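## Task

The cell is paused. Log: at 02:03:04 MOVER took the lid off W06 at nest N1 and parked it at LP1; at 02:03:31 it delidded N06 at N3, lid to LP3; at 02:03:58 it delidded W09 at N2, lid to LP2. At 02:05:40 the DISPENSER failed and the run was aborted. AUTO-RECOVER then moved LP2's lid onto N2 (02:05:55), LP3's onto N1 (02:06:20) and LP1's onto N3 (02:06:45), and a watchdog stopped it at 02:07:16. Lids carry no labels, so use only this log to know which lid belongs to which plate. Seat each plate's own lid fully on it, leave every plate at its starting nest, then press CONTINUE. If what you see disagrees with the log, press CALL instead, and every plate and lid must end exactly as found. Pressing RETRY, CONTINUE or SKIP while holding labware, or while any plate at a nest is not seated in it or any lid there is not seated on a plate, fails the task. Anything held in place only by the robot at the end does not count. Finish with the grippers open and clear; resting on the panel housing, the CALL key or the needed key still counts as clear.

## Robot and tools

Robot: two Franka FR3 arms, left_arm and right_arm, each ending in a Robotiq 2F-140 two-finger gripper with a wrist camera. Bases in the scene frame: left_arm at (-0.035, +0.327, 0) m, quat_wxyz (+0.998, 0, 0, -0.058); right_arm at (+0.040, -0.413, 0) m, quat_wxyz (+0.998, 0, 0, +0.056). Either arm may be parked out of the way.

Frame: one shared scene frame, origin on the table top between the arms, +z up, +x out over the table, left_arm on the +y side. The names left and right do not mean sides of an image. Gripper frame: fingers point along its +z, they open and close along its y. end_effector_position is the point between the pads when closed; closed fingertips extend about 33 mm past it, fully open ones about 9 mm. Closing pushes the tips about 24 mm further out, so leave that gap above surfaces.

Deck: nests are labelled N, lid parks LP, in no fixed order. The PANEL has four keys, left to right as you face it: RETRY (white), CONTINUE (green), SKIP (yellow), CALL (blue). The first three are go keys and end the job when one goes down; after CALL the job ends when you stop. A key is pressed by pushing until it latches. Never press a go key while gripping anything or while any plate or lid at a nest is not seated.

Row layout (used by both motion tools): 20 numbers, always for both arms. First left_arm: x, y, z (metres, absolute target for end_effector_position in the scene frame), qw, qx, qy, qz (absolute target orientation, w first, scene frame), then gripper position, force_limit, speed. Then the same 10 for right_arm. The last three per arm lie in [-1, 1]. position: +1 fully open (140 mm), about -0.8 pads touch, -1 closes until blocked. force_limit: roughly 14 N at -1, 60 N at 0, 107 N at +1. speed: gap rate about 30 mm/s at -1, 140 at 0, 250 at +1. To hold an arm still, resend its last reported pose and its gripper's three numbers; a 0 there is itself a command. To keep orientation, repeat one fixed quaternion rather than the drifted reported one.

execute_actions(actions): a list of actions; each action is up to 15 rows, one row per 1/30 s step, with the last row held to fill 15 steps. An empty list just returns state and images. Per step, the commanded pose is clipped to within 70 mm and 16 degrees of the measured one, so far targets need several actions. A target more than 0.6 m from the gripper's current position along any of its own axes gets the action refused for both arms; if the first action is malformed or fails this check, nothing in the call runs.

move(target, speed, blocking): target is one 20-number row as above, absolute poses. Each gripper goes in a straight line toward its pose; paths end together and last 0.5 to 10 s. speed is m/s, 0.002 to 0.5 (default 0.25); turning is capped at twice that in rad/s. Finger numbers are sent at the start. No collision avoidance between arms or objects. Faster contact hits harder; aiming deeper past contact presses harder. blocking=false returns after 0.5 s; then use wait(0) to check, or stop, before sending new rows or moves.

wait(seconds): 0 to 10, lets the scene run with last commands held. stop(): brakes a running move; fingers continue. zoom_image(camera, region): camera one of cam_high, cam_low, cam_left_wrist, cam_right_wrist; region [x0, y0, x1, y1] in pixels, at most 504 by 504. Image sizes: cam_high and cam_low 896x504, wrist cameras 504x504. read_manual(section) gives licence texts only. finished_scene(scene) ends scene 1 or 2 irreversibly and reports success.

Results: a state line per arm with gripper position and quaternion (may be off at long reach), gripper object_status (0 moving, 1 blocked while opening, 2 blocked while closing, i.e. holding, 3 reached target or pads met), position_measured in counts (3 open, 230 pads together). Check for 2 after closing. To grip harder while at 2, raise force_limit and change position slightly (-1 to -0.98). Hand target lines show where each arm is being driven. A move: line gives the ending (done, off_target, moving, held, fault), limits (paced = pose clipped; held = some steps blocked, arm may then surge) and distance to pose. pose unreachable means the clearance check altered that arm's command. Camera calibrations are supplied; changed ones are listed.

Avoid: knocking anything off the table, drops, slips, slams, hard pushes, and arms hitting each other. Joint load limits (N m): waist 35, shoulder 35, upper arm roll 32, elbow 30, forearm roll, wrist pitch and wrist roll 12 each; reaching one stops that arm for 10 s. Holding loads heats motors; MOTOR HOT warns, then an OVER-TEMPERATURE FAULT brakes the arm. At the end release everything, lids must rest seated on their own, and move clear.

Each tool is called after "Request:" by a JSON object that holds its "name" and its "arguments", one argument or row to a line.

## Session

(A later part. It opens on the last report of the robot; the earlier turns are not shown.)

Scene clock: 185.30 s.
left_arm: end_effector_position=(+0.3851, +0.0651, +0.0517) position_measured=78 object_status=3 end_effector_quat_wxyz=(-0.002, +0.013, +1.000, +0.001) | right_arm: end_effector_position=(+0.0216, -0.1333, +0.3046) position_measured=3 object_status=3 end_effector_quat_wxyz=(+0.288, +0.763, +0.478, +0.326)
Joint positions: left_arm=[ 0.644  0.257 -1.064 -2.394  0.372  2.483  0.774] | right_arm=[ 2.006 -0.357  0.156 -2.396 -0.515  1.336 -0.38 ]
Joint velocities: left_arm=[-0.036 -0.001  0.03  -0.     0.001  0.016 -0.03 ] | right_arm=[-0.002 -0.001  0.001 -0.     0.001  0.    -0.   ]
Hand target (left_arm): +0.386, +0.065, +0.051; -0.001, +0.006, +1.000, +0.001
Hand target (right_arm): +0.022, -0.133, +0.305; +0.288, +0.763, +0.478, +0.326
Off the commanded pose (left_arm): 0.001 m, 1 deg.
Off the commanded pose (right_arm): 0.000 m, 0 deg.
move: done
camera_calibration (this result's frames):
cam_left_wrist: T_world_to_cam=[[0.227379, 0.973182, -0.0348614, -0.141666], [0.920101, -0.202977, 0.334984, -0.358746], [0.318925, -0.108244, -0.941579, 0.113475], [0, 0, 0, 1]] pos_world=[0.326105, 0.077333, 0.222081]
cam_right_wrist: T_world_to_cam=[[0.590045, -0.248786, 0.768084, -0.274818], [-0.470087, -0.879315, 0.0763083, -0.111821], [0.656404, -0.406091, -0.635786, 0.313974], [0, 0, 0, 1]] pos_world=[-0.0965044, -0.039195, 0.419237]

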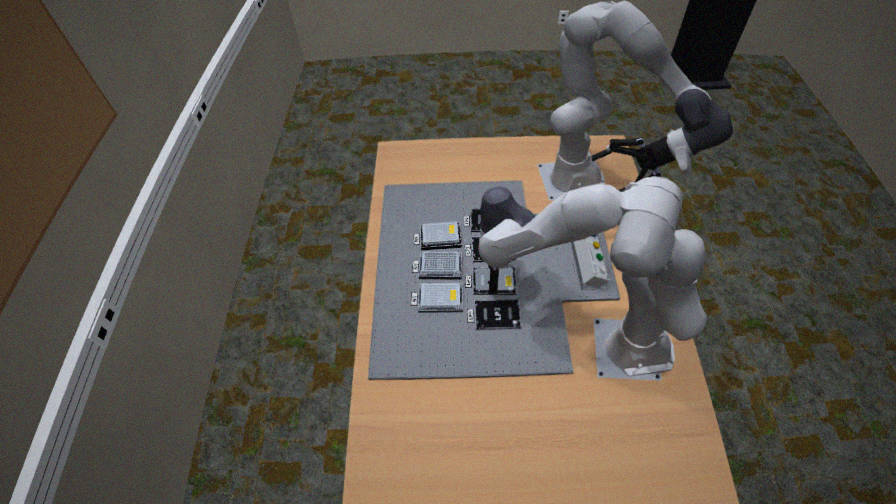

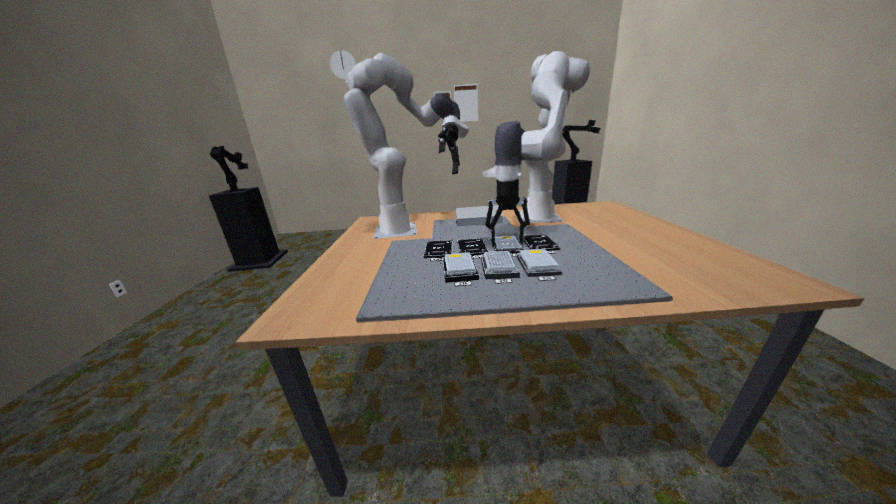

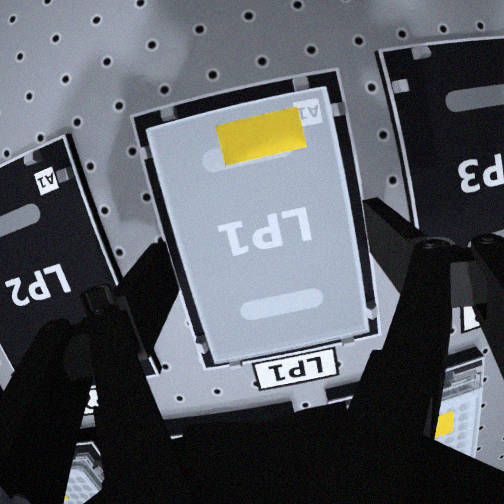

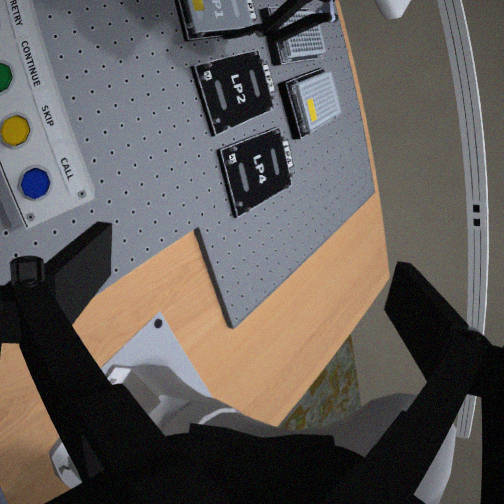

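Request:
{"name": "move", "arguments": {
  "target": [0.3855,0.0645,0.0515,0,0.008,1,0,-1,-0.6,-0.8,0.0216,-0.1333,0.3046,0.288,0.763,0.478,0.326,-1,0,1],
  "speed": 0.02
}}

Request:
{"name": "move", "arguments": {
  "target": [0.3855,0.0645,0.095,0,0.012,1,0,-1,-0.6,-0.8,0.0216,-0.1333,0.3046,0.288,0.763,0.478,0.326,-1,0,1],
  "speed": 0.06
}}

Request:
{"name": "move", "arguments": {
  "target": [0.564,0.001,0.095,0,0.014,1,0,-1,-0.6,-0.8,0.0216,-0.1333,0.3046,0.288,0.763,0.478,0.326,-1,0,1],
  "speed": 0.15
}}

Request:
{"name": "move", "arguments": {
  "target": [0.564,0.001,0.078,0,0.014,1,0,-1,-0.6,-0.8,0.0216,-0.1333,0.3046,0.288,0.763,0.478,0.326,-1,0,1],
  "speed": 0.03
}}

Request:
{"name": "zoom_image", "arguments": {
  "camera": "cam_left_wrist",
  "region": [120, 60, 420, 380]
}}

Scene clock: 191.57 s.
left_arm: end_effector_position=(+0.3857, +0.0646, +0.0520) position_measured=102 object_status=2 end_effector_quat_wxyz=(-0.001, +0.008, +1.000, +0.001) | right_arm: end_effector_position=(+0.0216, -0.1333, +0.3046) position_measured=233 object_status=3 end_effector_quat_wxyz=(+0.288, +0.763, +0.478, +0.326)
Joint positions: left_arm=[ 0.641  0.256 -1.062 -2.394  0.372  2.485  0.765] | right_arm=[ 2.006 -0.357  0.156 -2.396 -0.515  1.336 -0.38 ]
Joint velocities: left_arm=[-0.002  0.002  0.    -0.    -0.    -0.     0.001] | right_arm=[ 0.     0.001 -0.     0.     0.     0.    -0.001]
Hand target (left_arm): +0.386, +0.065, +0.052; +0.000, +0.008, +1.000, +0.000
Hand target (right_arm): +0.022, -0.133, +0.305; +0.288, +0.763, +0.478, +0.326
Off the commanded pose (left_arm): 0.001 m, 0 deg.
Off the commanded pose (right_arm): 0.000 m, 0 deg.
move: done
camera_calibration (this result's frames):
cam_left_wrist: T_world_to_cam=[[0.218991, 0.975103, -0.0348882, -0.138281], [0.921016, -0.194774, 0.337332, -0.360485], [0.322138, -0.106005, -0.940739, 0.112046], [0, 0, 0, 1]] pos_world=[0.3262, 0.0765025, 0.222185]
cam_right_wrist: T_world_to_cam=[[0.590059, -0.248798, 0.768069, -0.274814], [-0.470082, -0.879319, 0.0762995, -0.111817], [0.656394, -0.406076, -0.635805, 0.313992], [0, 0, 0, 1]] pos_world=[-0.096509, -0.0391909, 0.419245]

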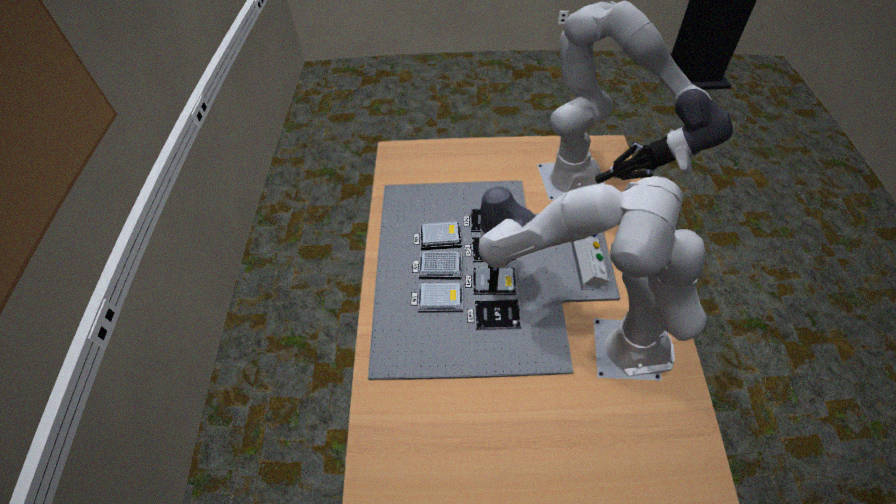

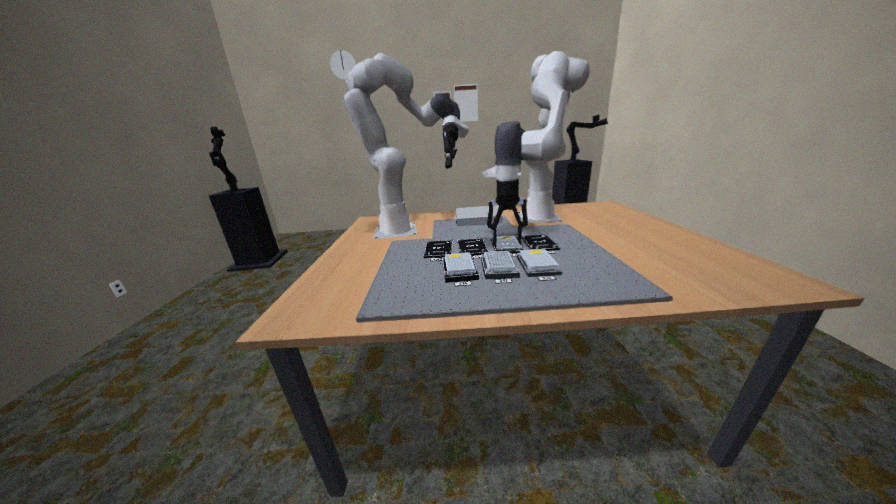

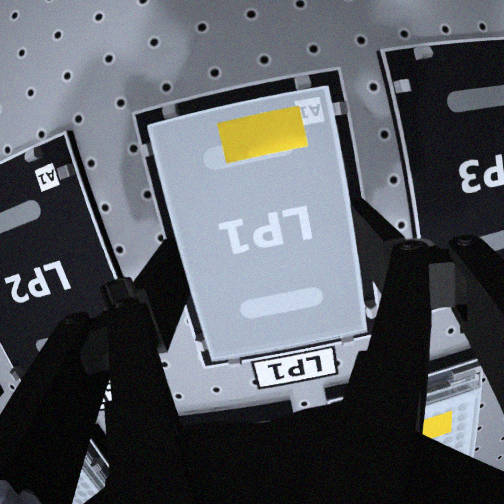

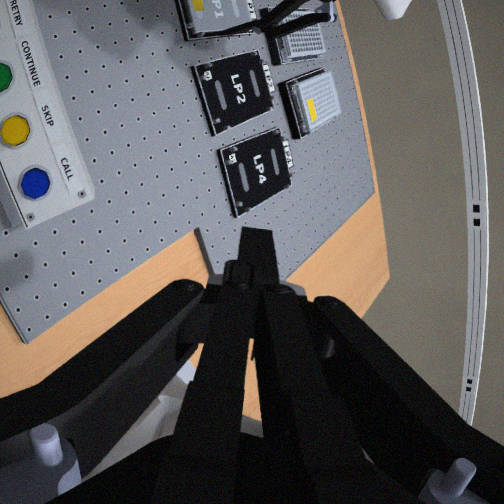

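Scene clock: 192.93 s.
left_arm: end_effector_position=(+0.3869, +0.0636, +0.0959) position_measured=103 object_status=2 end_effector_quat_wxyz=(+0.002, +0.005, +1.000, -0.001) | right_arm: end_effector_position=(+0.0216, -0.1333, +0.3046) position_measured=233 object_status=3 end_effector_quat_wxyz=(+0.288, +0.763, +0.478, +0.326)
Joint positions: left_arm=[ 0.841  0.103 -1.281 -2.385  0.148  2.413  0.915] | right_arm=[ 2.006 -0.357  0.156 -2.396 -0.515  1.336 -0.38 ]
Joint velocities: left_arm=[ 0.026 -0.    -0.026 -0.002 -0.001  0.     0.033] | right_arm=[-0.001  0.     0.001 -0.     0.     0.     0.   ]
Hand target (left_arm): +0.386, +0.064, +0.096; +0.001, +0.013, +1.000, -0.001
Hand target (right_arm): +0.022, -0.133, +0.305; +0.288, +0.763, +0.478, +0.326
Off the commanded pose (left_arm): 0.002 m, 1 deg.
Off the commanded pose (right_arm): 0.000 m, 0 deg.
move: done
camera_calibration (this result's frames):
cam_left_wrist: T_world_to_cam=[[0.211501, 0.976644, -0.0378695, -0.132907], [0.920837, -0.186129, 0.342658, -0.377569], [0.327606, -0.107344, -0.938697, 0.150631], [0, 0, 0, 1]] pos_world=[0.326441, 0.075696, 0.265741]
cam_right_wrist: T_world_to_cam=[[0.590059, -0.248798, 0.768069, -0.274814], [-0.470082, -0.879319, 0.0762996, -0.111817], [0.656394, -0.406076, -0.635805, 0.313992], [0, 0, 0, 1]] pos_world=[-0.096509, -0.0391909, 0.419245]

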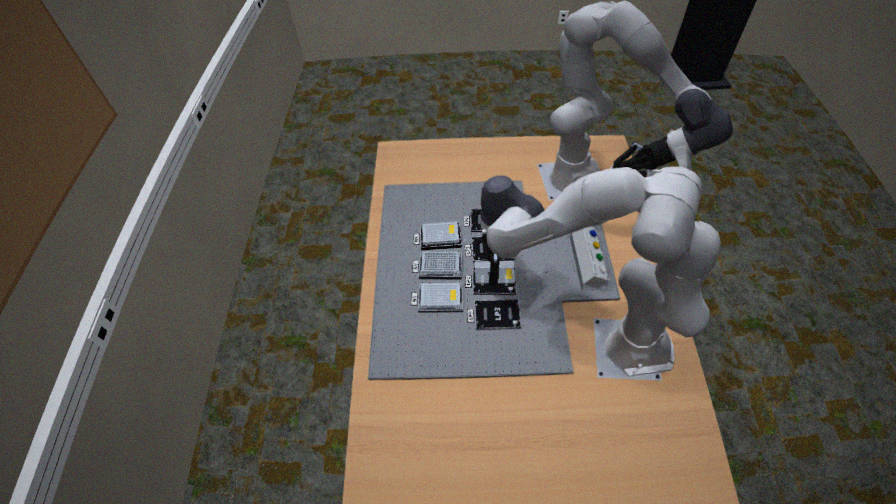

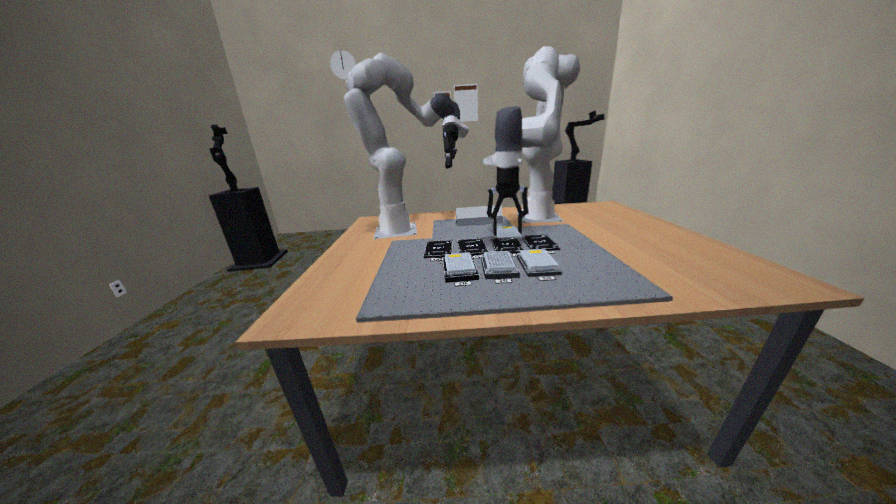

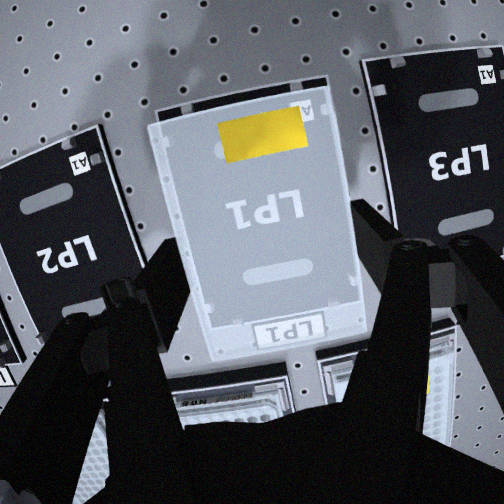

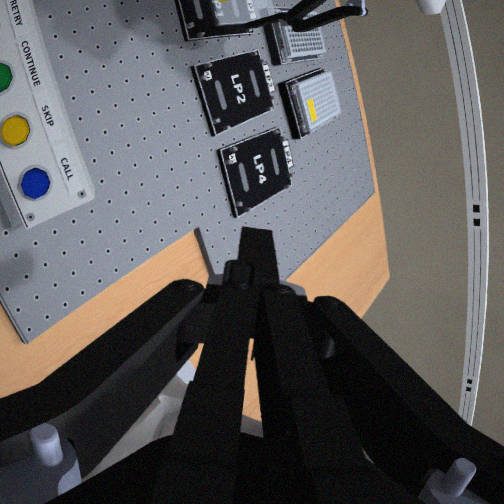

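Scene clock: 194.80 s.
left_arm: end_effector_position=(+0.5624, +0.0011, +0.0950) position_measured=103 object_status=2 end_effector_quat_wxyz=(-0.001, +0.011, +1.000, -0.001) | right_arm: end_effector_position=(+0.0216, -0.1333, +0.3046) position_measured=233 object_status=3 end_effector_quat_wxyz=(+0.288, +0.763, +0.478, +0.326)
Joint positions: left_arm=[ 0.253  0.688 -0.785 -1.625  0.536  2.083  0.789] | right_arm=[ 2.006 -0.357  0.156 -2.396 -0.515  1.336 -0.38 ]
Joint velocities: left_arm=[ 0.     0.003 -0.001  0.001  0.004 -0.014  0.003] | right_arm=[ 0.001 -0.001  0.    -0.    -0.001 -0.001 -0.001]
Hand target (left_arm): +0.562, +0.003, +0.093; -0.003, +0.016, +1.000, +0.001
Hand target (right_arm): +0.022, -0.133, +0.305; +0.288, +0.763, +0.478, +0.326
Off the commanded pose (left_arm): 0.002 m, 0 deg.
Off the commanded pose (right_arm): 0.000 m, 0 deg.
move: done
camera_calibration (this result's frames):
cam_left_wrist: T_world_to_cam=[[0.224836, 0.9736, -0.0394001, -0.116391], [0.920403, -0.198931, 0.336577, -0.549699], [0.319853, -0.111939, -0.940831, 0.0901472], [0, 0, 0, 1]] pos_world=[0.50328, 0.0140567, 0.265244]
cam_right_wrist: T_world_to_cam=[[0.590059, -0.248798, 0.768069, -0.274814], [-0.470082, -0.879319, 0.0762995, -0.111817], [0.656394, -0.406076, -0.635805, 0.313992], [0, 0, 0, 1]] pos_world=[-0.096509, -0.0391909, 0.419245]

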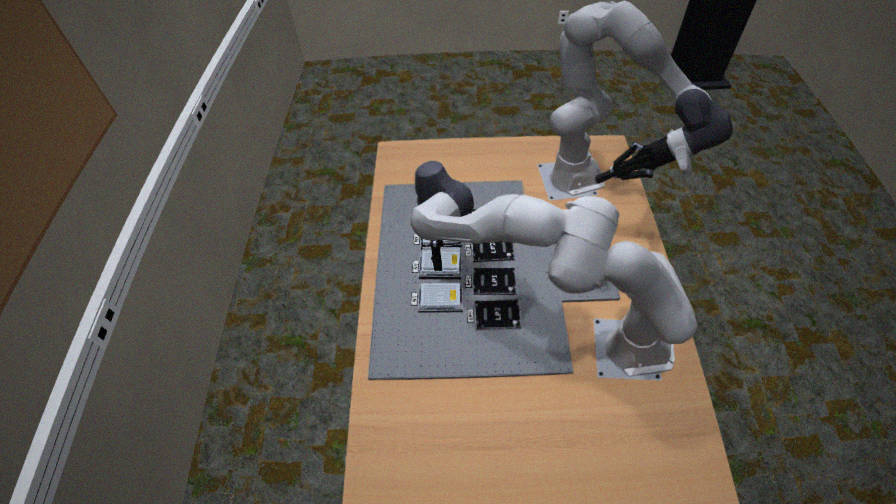

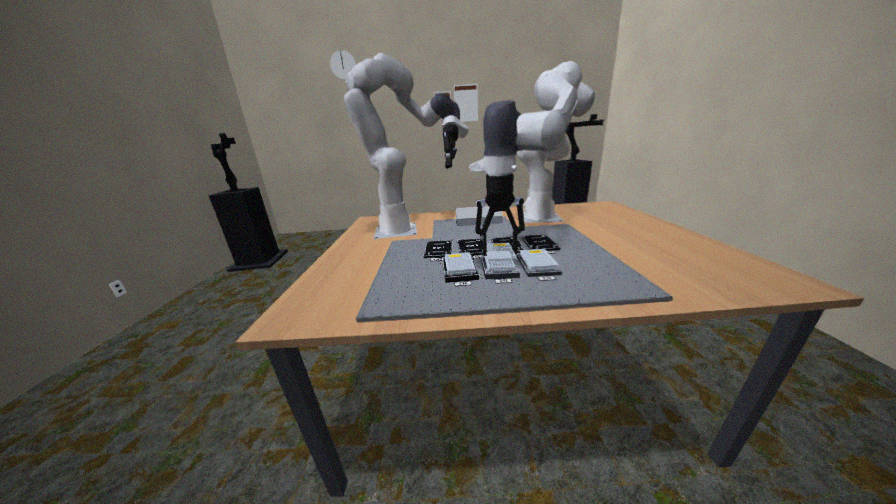

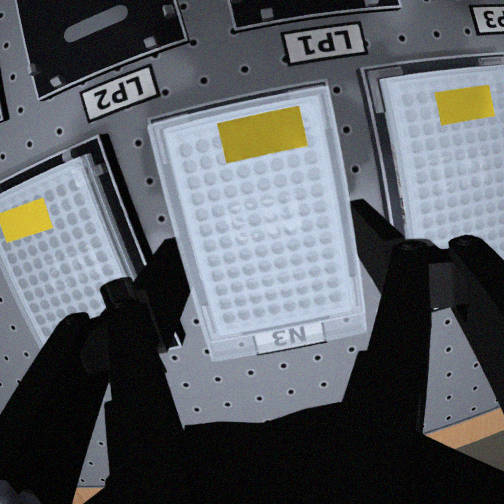

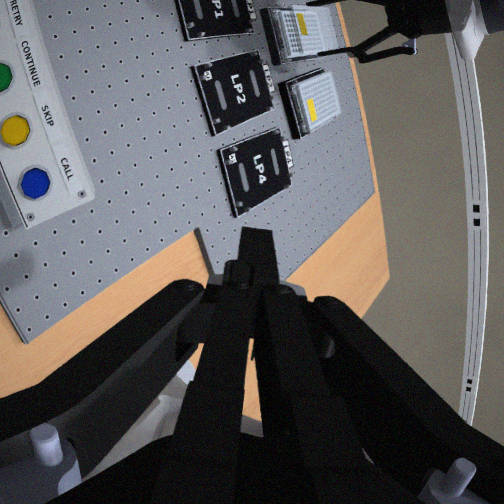

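Scene clock: 195.67 s.
left_arm: end_effector_position=(+0.5637, +0.0012, +0.0796) position_measured=103 object_status=2 end_effector_quat_wxyz=(-0.001, +0.015, +1.000, -0.000) | right_arm: end_effector_position=(+0.0216, -0.1333, +0.3046) position_measured=233 object_status=3 end_effector_quat_wxyz=(+0.288, +0.763, +0.478, +0.326)
Joint positions: left_arm=[ 0.241  0.709 -0.768 -1.628  0.552  2.106  0.789] | right_arm=[ 2.006 -0.357  0.156 -2.396 -0.515  1.336 -0.38 ]
Joint velocities: left_arm=[-0.005 -0.     0.004  0.     0.001  0.009  0.   ] | right_arm=[ 0.001  0.    -0.001 -0.001  0.     0.001  0.   ]
Hand target (left_arm): +0.564, +0.001, +0.078; +0.000, +0.014, +1.000, +0.000
Hand target (right_arm): +0.022, -0.133, +0.305; +0.288, +0.763, +0.478, +0.326
Off the commanded pose (left_arm): 0.002 m, 0 deg.
Off the commanded pose (right_arm): 0.000 m, 0 deg.
move: done
camera_calibration (this result's frames):
cam_left_wrist: T_world_to_cam=[[0.232705, 0.971837, -0.0371755, -0.121932], [0.918326, -0.206986, 0.337392, -0.544591], [0.320195, -0.112652, -0.94063, 0.0750472], [0, 0, 0, 1]] pos_world=[0.504457, 0.0142298, 0.2498]
cam_right_wrist: T_world_to_cam=[[0.590059, -0.248798, 0.768069, -0.274814], [-0.470082, -0.879319, 0.0762995, -0.111817], [0.656394, -0.406076, -0.635805, 0.313992], [0, 0, 0, 1]] pos_world=[-0.096509, -0.0391909, 0.419245]

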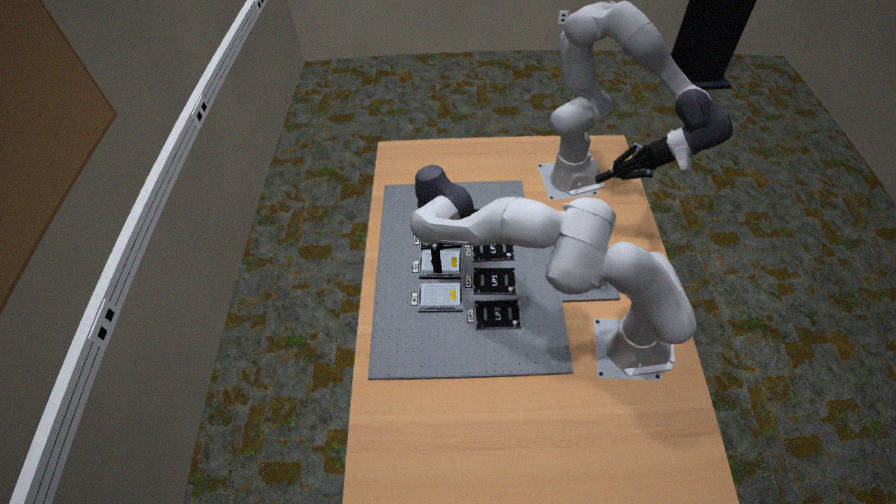

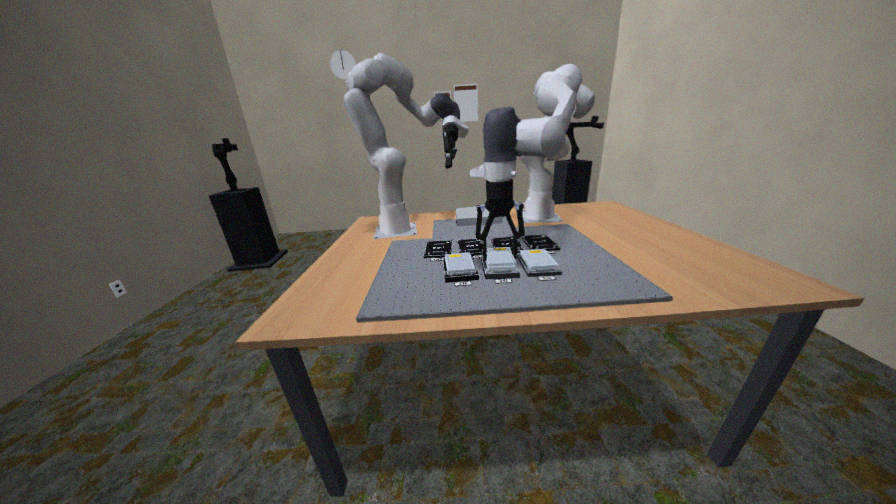

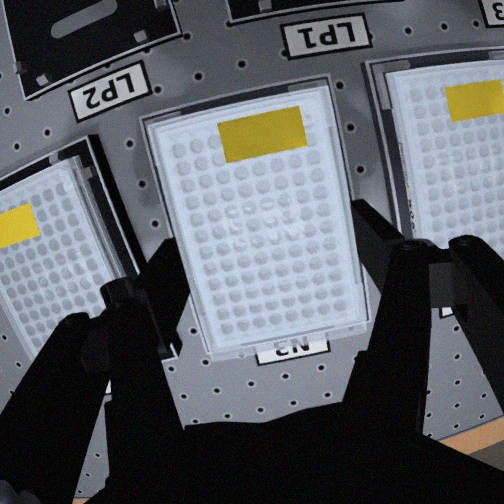

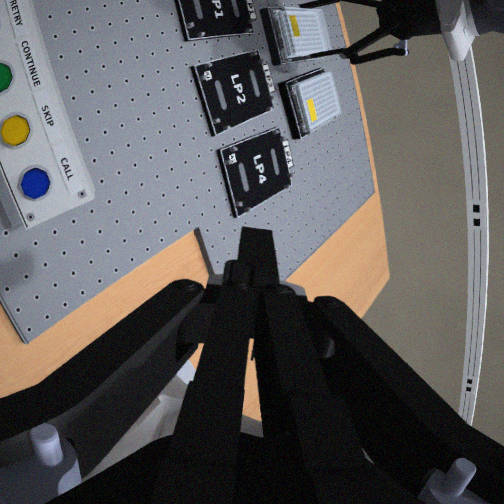

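Region (120, 60, 420, 380) of cam_left_wrist's 504x504 image, scaled by 1.575, with more detail than that image has; it fills the left 472 columns of this view, and the rest is white.

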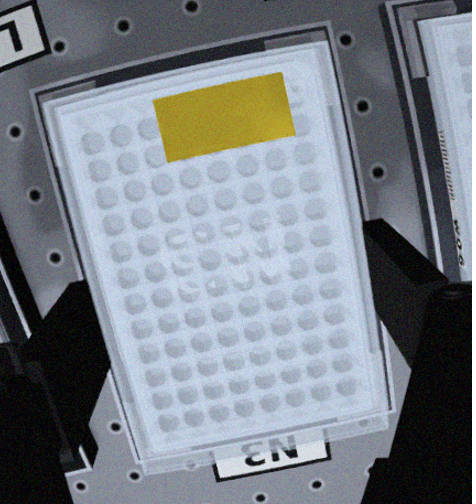

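Request:
{"name": "move", "arguments": {
  "target": [0.5657,0.0003,0.077,0,0.005,1,0,-1,-0.6,-0.8,0.0216,-0.1333,0.3046,0.288,0.763,0.478,0.326,-1,0,1],
  "speed": 0.02
}}

Request:
{"name": "zoom_image", "arguments": {
  "camera": "cam_left_wrist",
  "region": [120, 60, 420, 380]
}}

Scene clock: 201.00 s.
left_arm: end_effector_position=(+0.5653, +0.0007, +0.0781) position_measured=103 object_status=2 end_effector_quat_wxyz=(+0.000, +0.011, +1.000, +0.001) | right_arm: end_effector_position=(+0.0216, -0.1333, +0.3046) position_measured=233 object_status=3 end_effector_quat_wxyz=(+0.288, +0.763, +0.478, +0.326)
Joint positions: left_arm=[ 0.231  0.712 -0.758 -1.622  0.552  2.108  0.781] | right_arm=[ 2.006 -0.357  0.156 -2.396 -0.515  1.336 -0.38 ]
Joint velocities: left_arm=[-0.003  0.001  0.006  0.001 -0.002  0.001 -0.012] | right_arm=[ 0.    -0.001 -0.     0.001 -0.    -0.    -0.   ]
Hand target (left_arm): +0.566, +0.000, +0.077; +0.000, +0.005, +1.000, +0.000
Hand target (right_arm): +0.022, -0.133, +0.305; +0.288, +0.763, +0.478, +0.326
Off the commanded pose (left_arm): 0.001 m, 1 deg.
Off the commanded pose (right_arm): 0.000 m, 0 deg.
move: done
camera_calibration (this result's frames):
cam_left_wrist: T_world_to_cam=[[0.224168, 0.973941, -0.0344591, -0.117333], [0.919297, -0.199589, 0.3392, -0.546374], [0.323483, -0.107716, -0.940083, 0.0712033], [0, 0, 0, 1]] pos_world=[0.50555, 0.0128941, 0.248224]
cam_right_wrist: T_world_to_cam=[[0.590059, -0.248798, 0.768069, -0.274814], [-0.470081, -0.879319, 0.0762995, -0.111817], [0.656394, -0.406076, -0.635805, 0.313992], [0, 0, 0, 1]] pos_world=[-0.0965091, -0.0391909, 0.419245]

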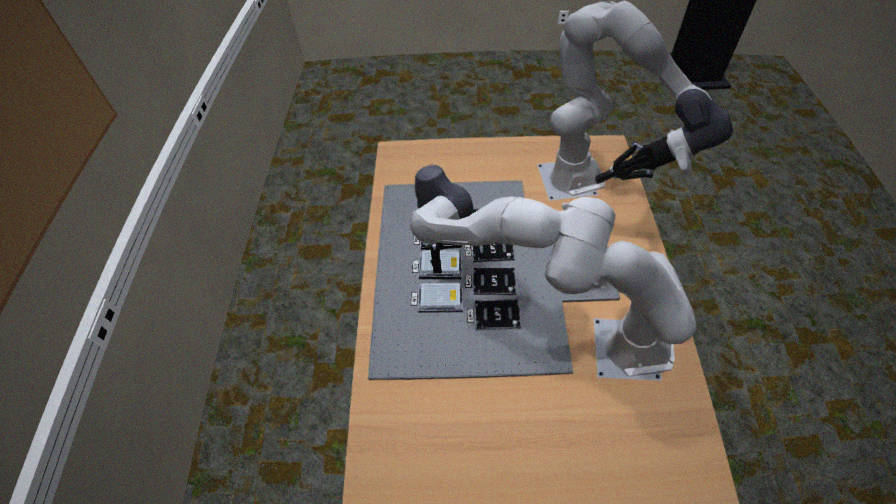

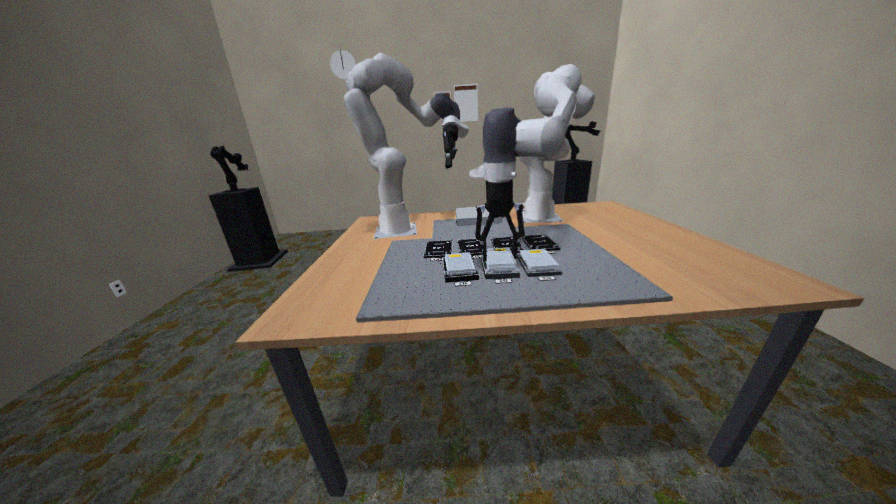

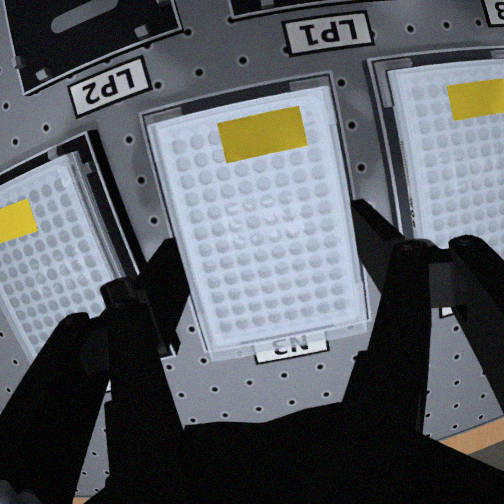

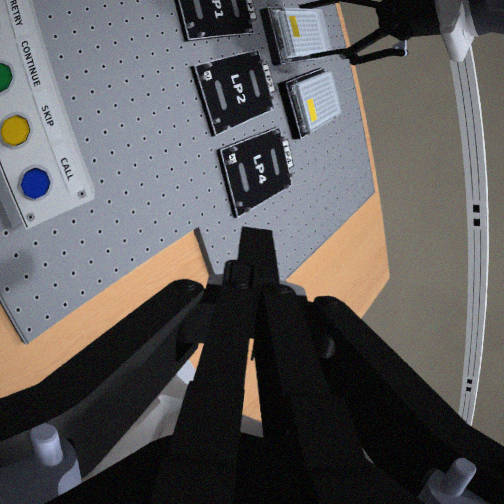

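Region (120, 60, 420, 380) of cam_left_wrist's 504x504 image, scaled by 1.575, with more detail than that image has; it fills the left 472 columns of this view, and the rest is white.

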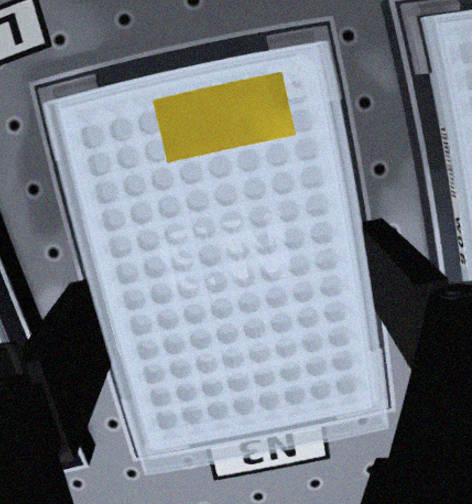

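Request:
{"name": "move", "arguments": {
  "target": [0.5653,0.0003,0.0645,0,0.005,1,0,-1,-0.6,-0.8,0.0216,-0.1333,0.3046,0.288,0.763,0.478,0.326,-1,0,1],
  "speed": 0.012
}}

Scene clock: 204.27 s.
left_arm: end_effector_position=(+0.5657, +0.0003, +0.0694) position_measured=103 object_status=2 end_effector_quat_wxyz=(+0.001, +0.009, +1.000, +0.000) | right_arm: end_effector_position=(+0.0216, -0.1333, +0.3046) position_measured=233 object_status=3 end_effector_quat_wxyz=(+0.288, +0.763, +0.478, +0.326)
Joint positions: left_arm=[ 0.222  0.722 -0.745 -1.625  0.556  2.125  0.774] | right_arm=[ 2.006 -0.357  0.156 -2.396 -0.515  1.336 -0.38 ]
Joint velocities: left_arm=[-0.001  0.     0.     0.     0.002  0.001 -0.004] | right_arm=[-0.001 -0.002  0.    -0.001 -0.    -0.     0.   ]
Hand target (left_arm): +0.565, +0.000, +0.065; +0.000, +0.005, +1.000, +0.000
Hand target (right_arm): +0.022, -0.133, +0.305; +0.288, +0.763, +0.478, +0.326
Off the commanded pose (left_arm): 0.005 m, 0 deg.
Off the commanded pose (right_arm): 0.000 m, 0 deg.
move: off_target (left_arm)
camera_calibration (this result's frames):
cam_left_wrist: T_world_to_cam=[[0.219206, 0.975031, -0.0355448, -0.114386], [0.920205, -0.194497, 0.339696, -0.544361], [0.324301, -0.107172, -0.939863, 0.0623576], [0, 0, 0, 1]] pos_world=[0.505775, 0.0123369, 0.239459]
cam_right_wrist: T_world_to_cam=[[0.590059, -0.248798, 0.768069, -0.274814], [-0.470082, -0.879319, 0.0762995, -0.111817], [0.656394, -0.406076, -0.635805, 0.313992], [0, 0, 0, 1]] pos_world=[-0.096509, -0.0391909, 0.419245]

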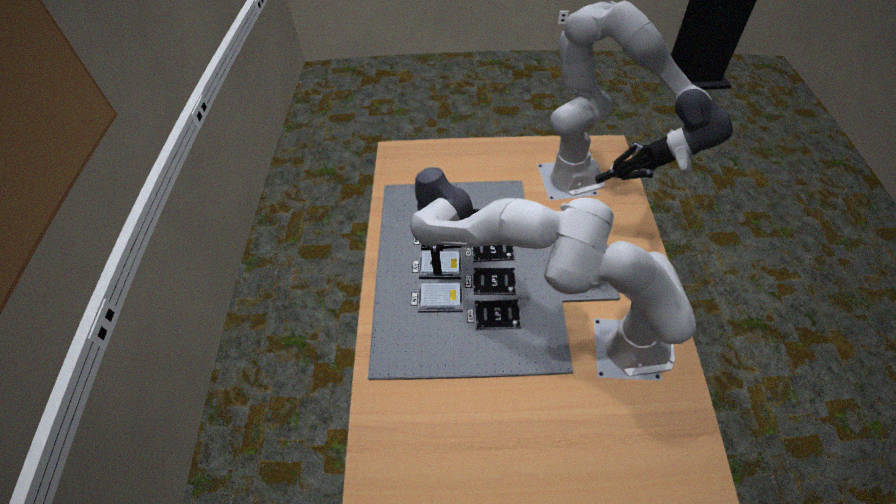

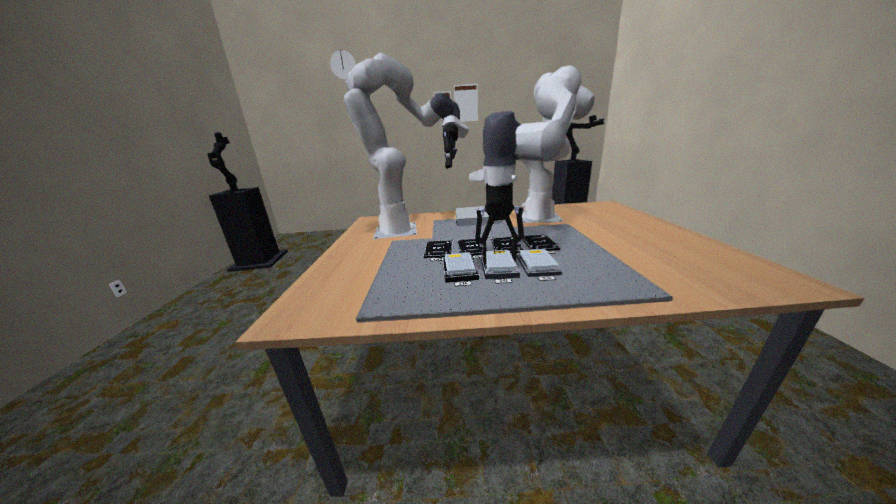

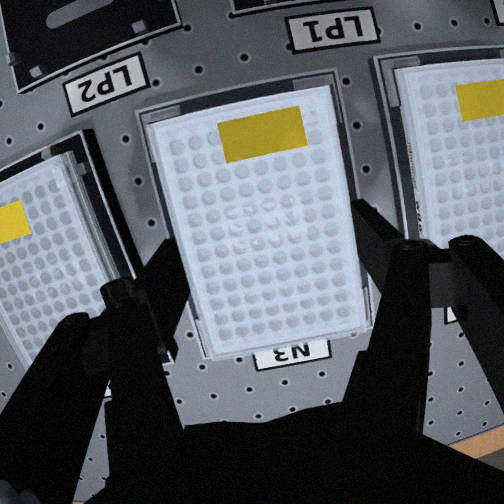

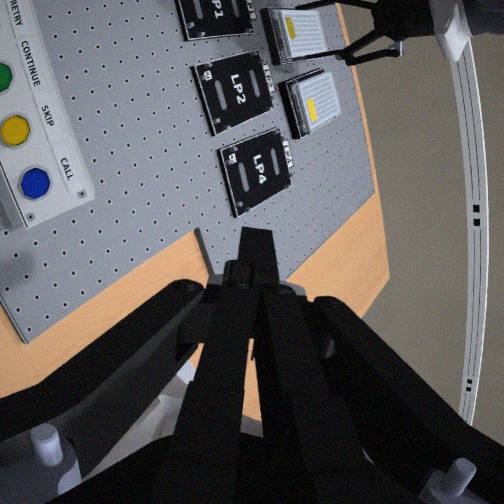

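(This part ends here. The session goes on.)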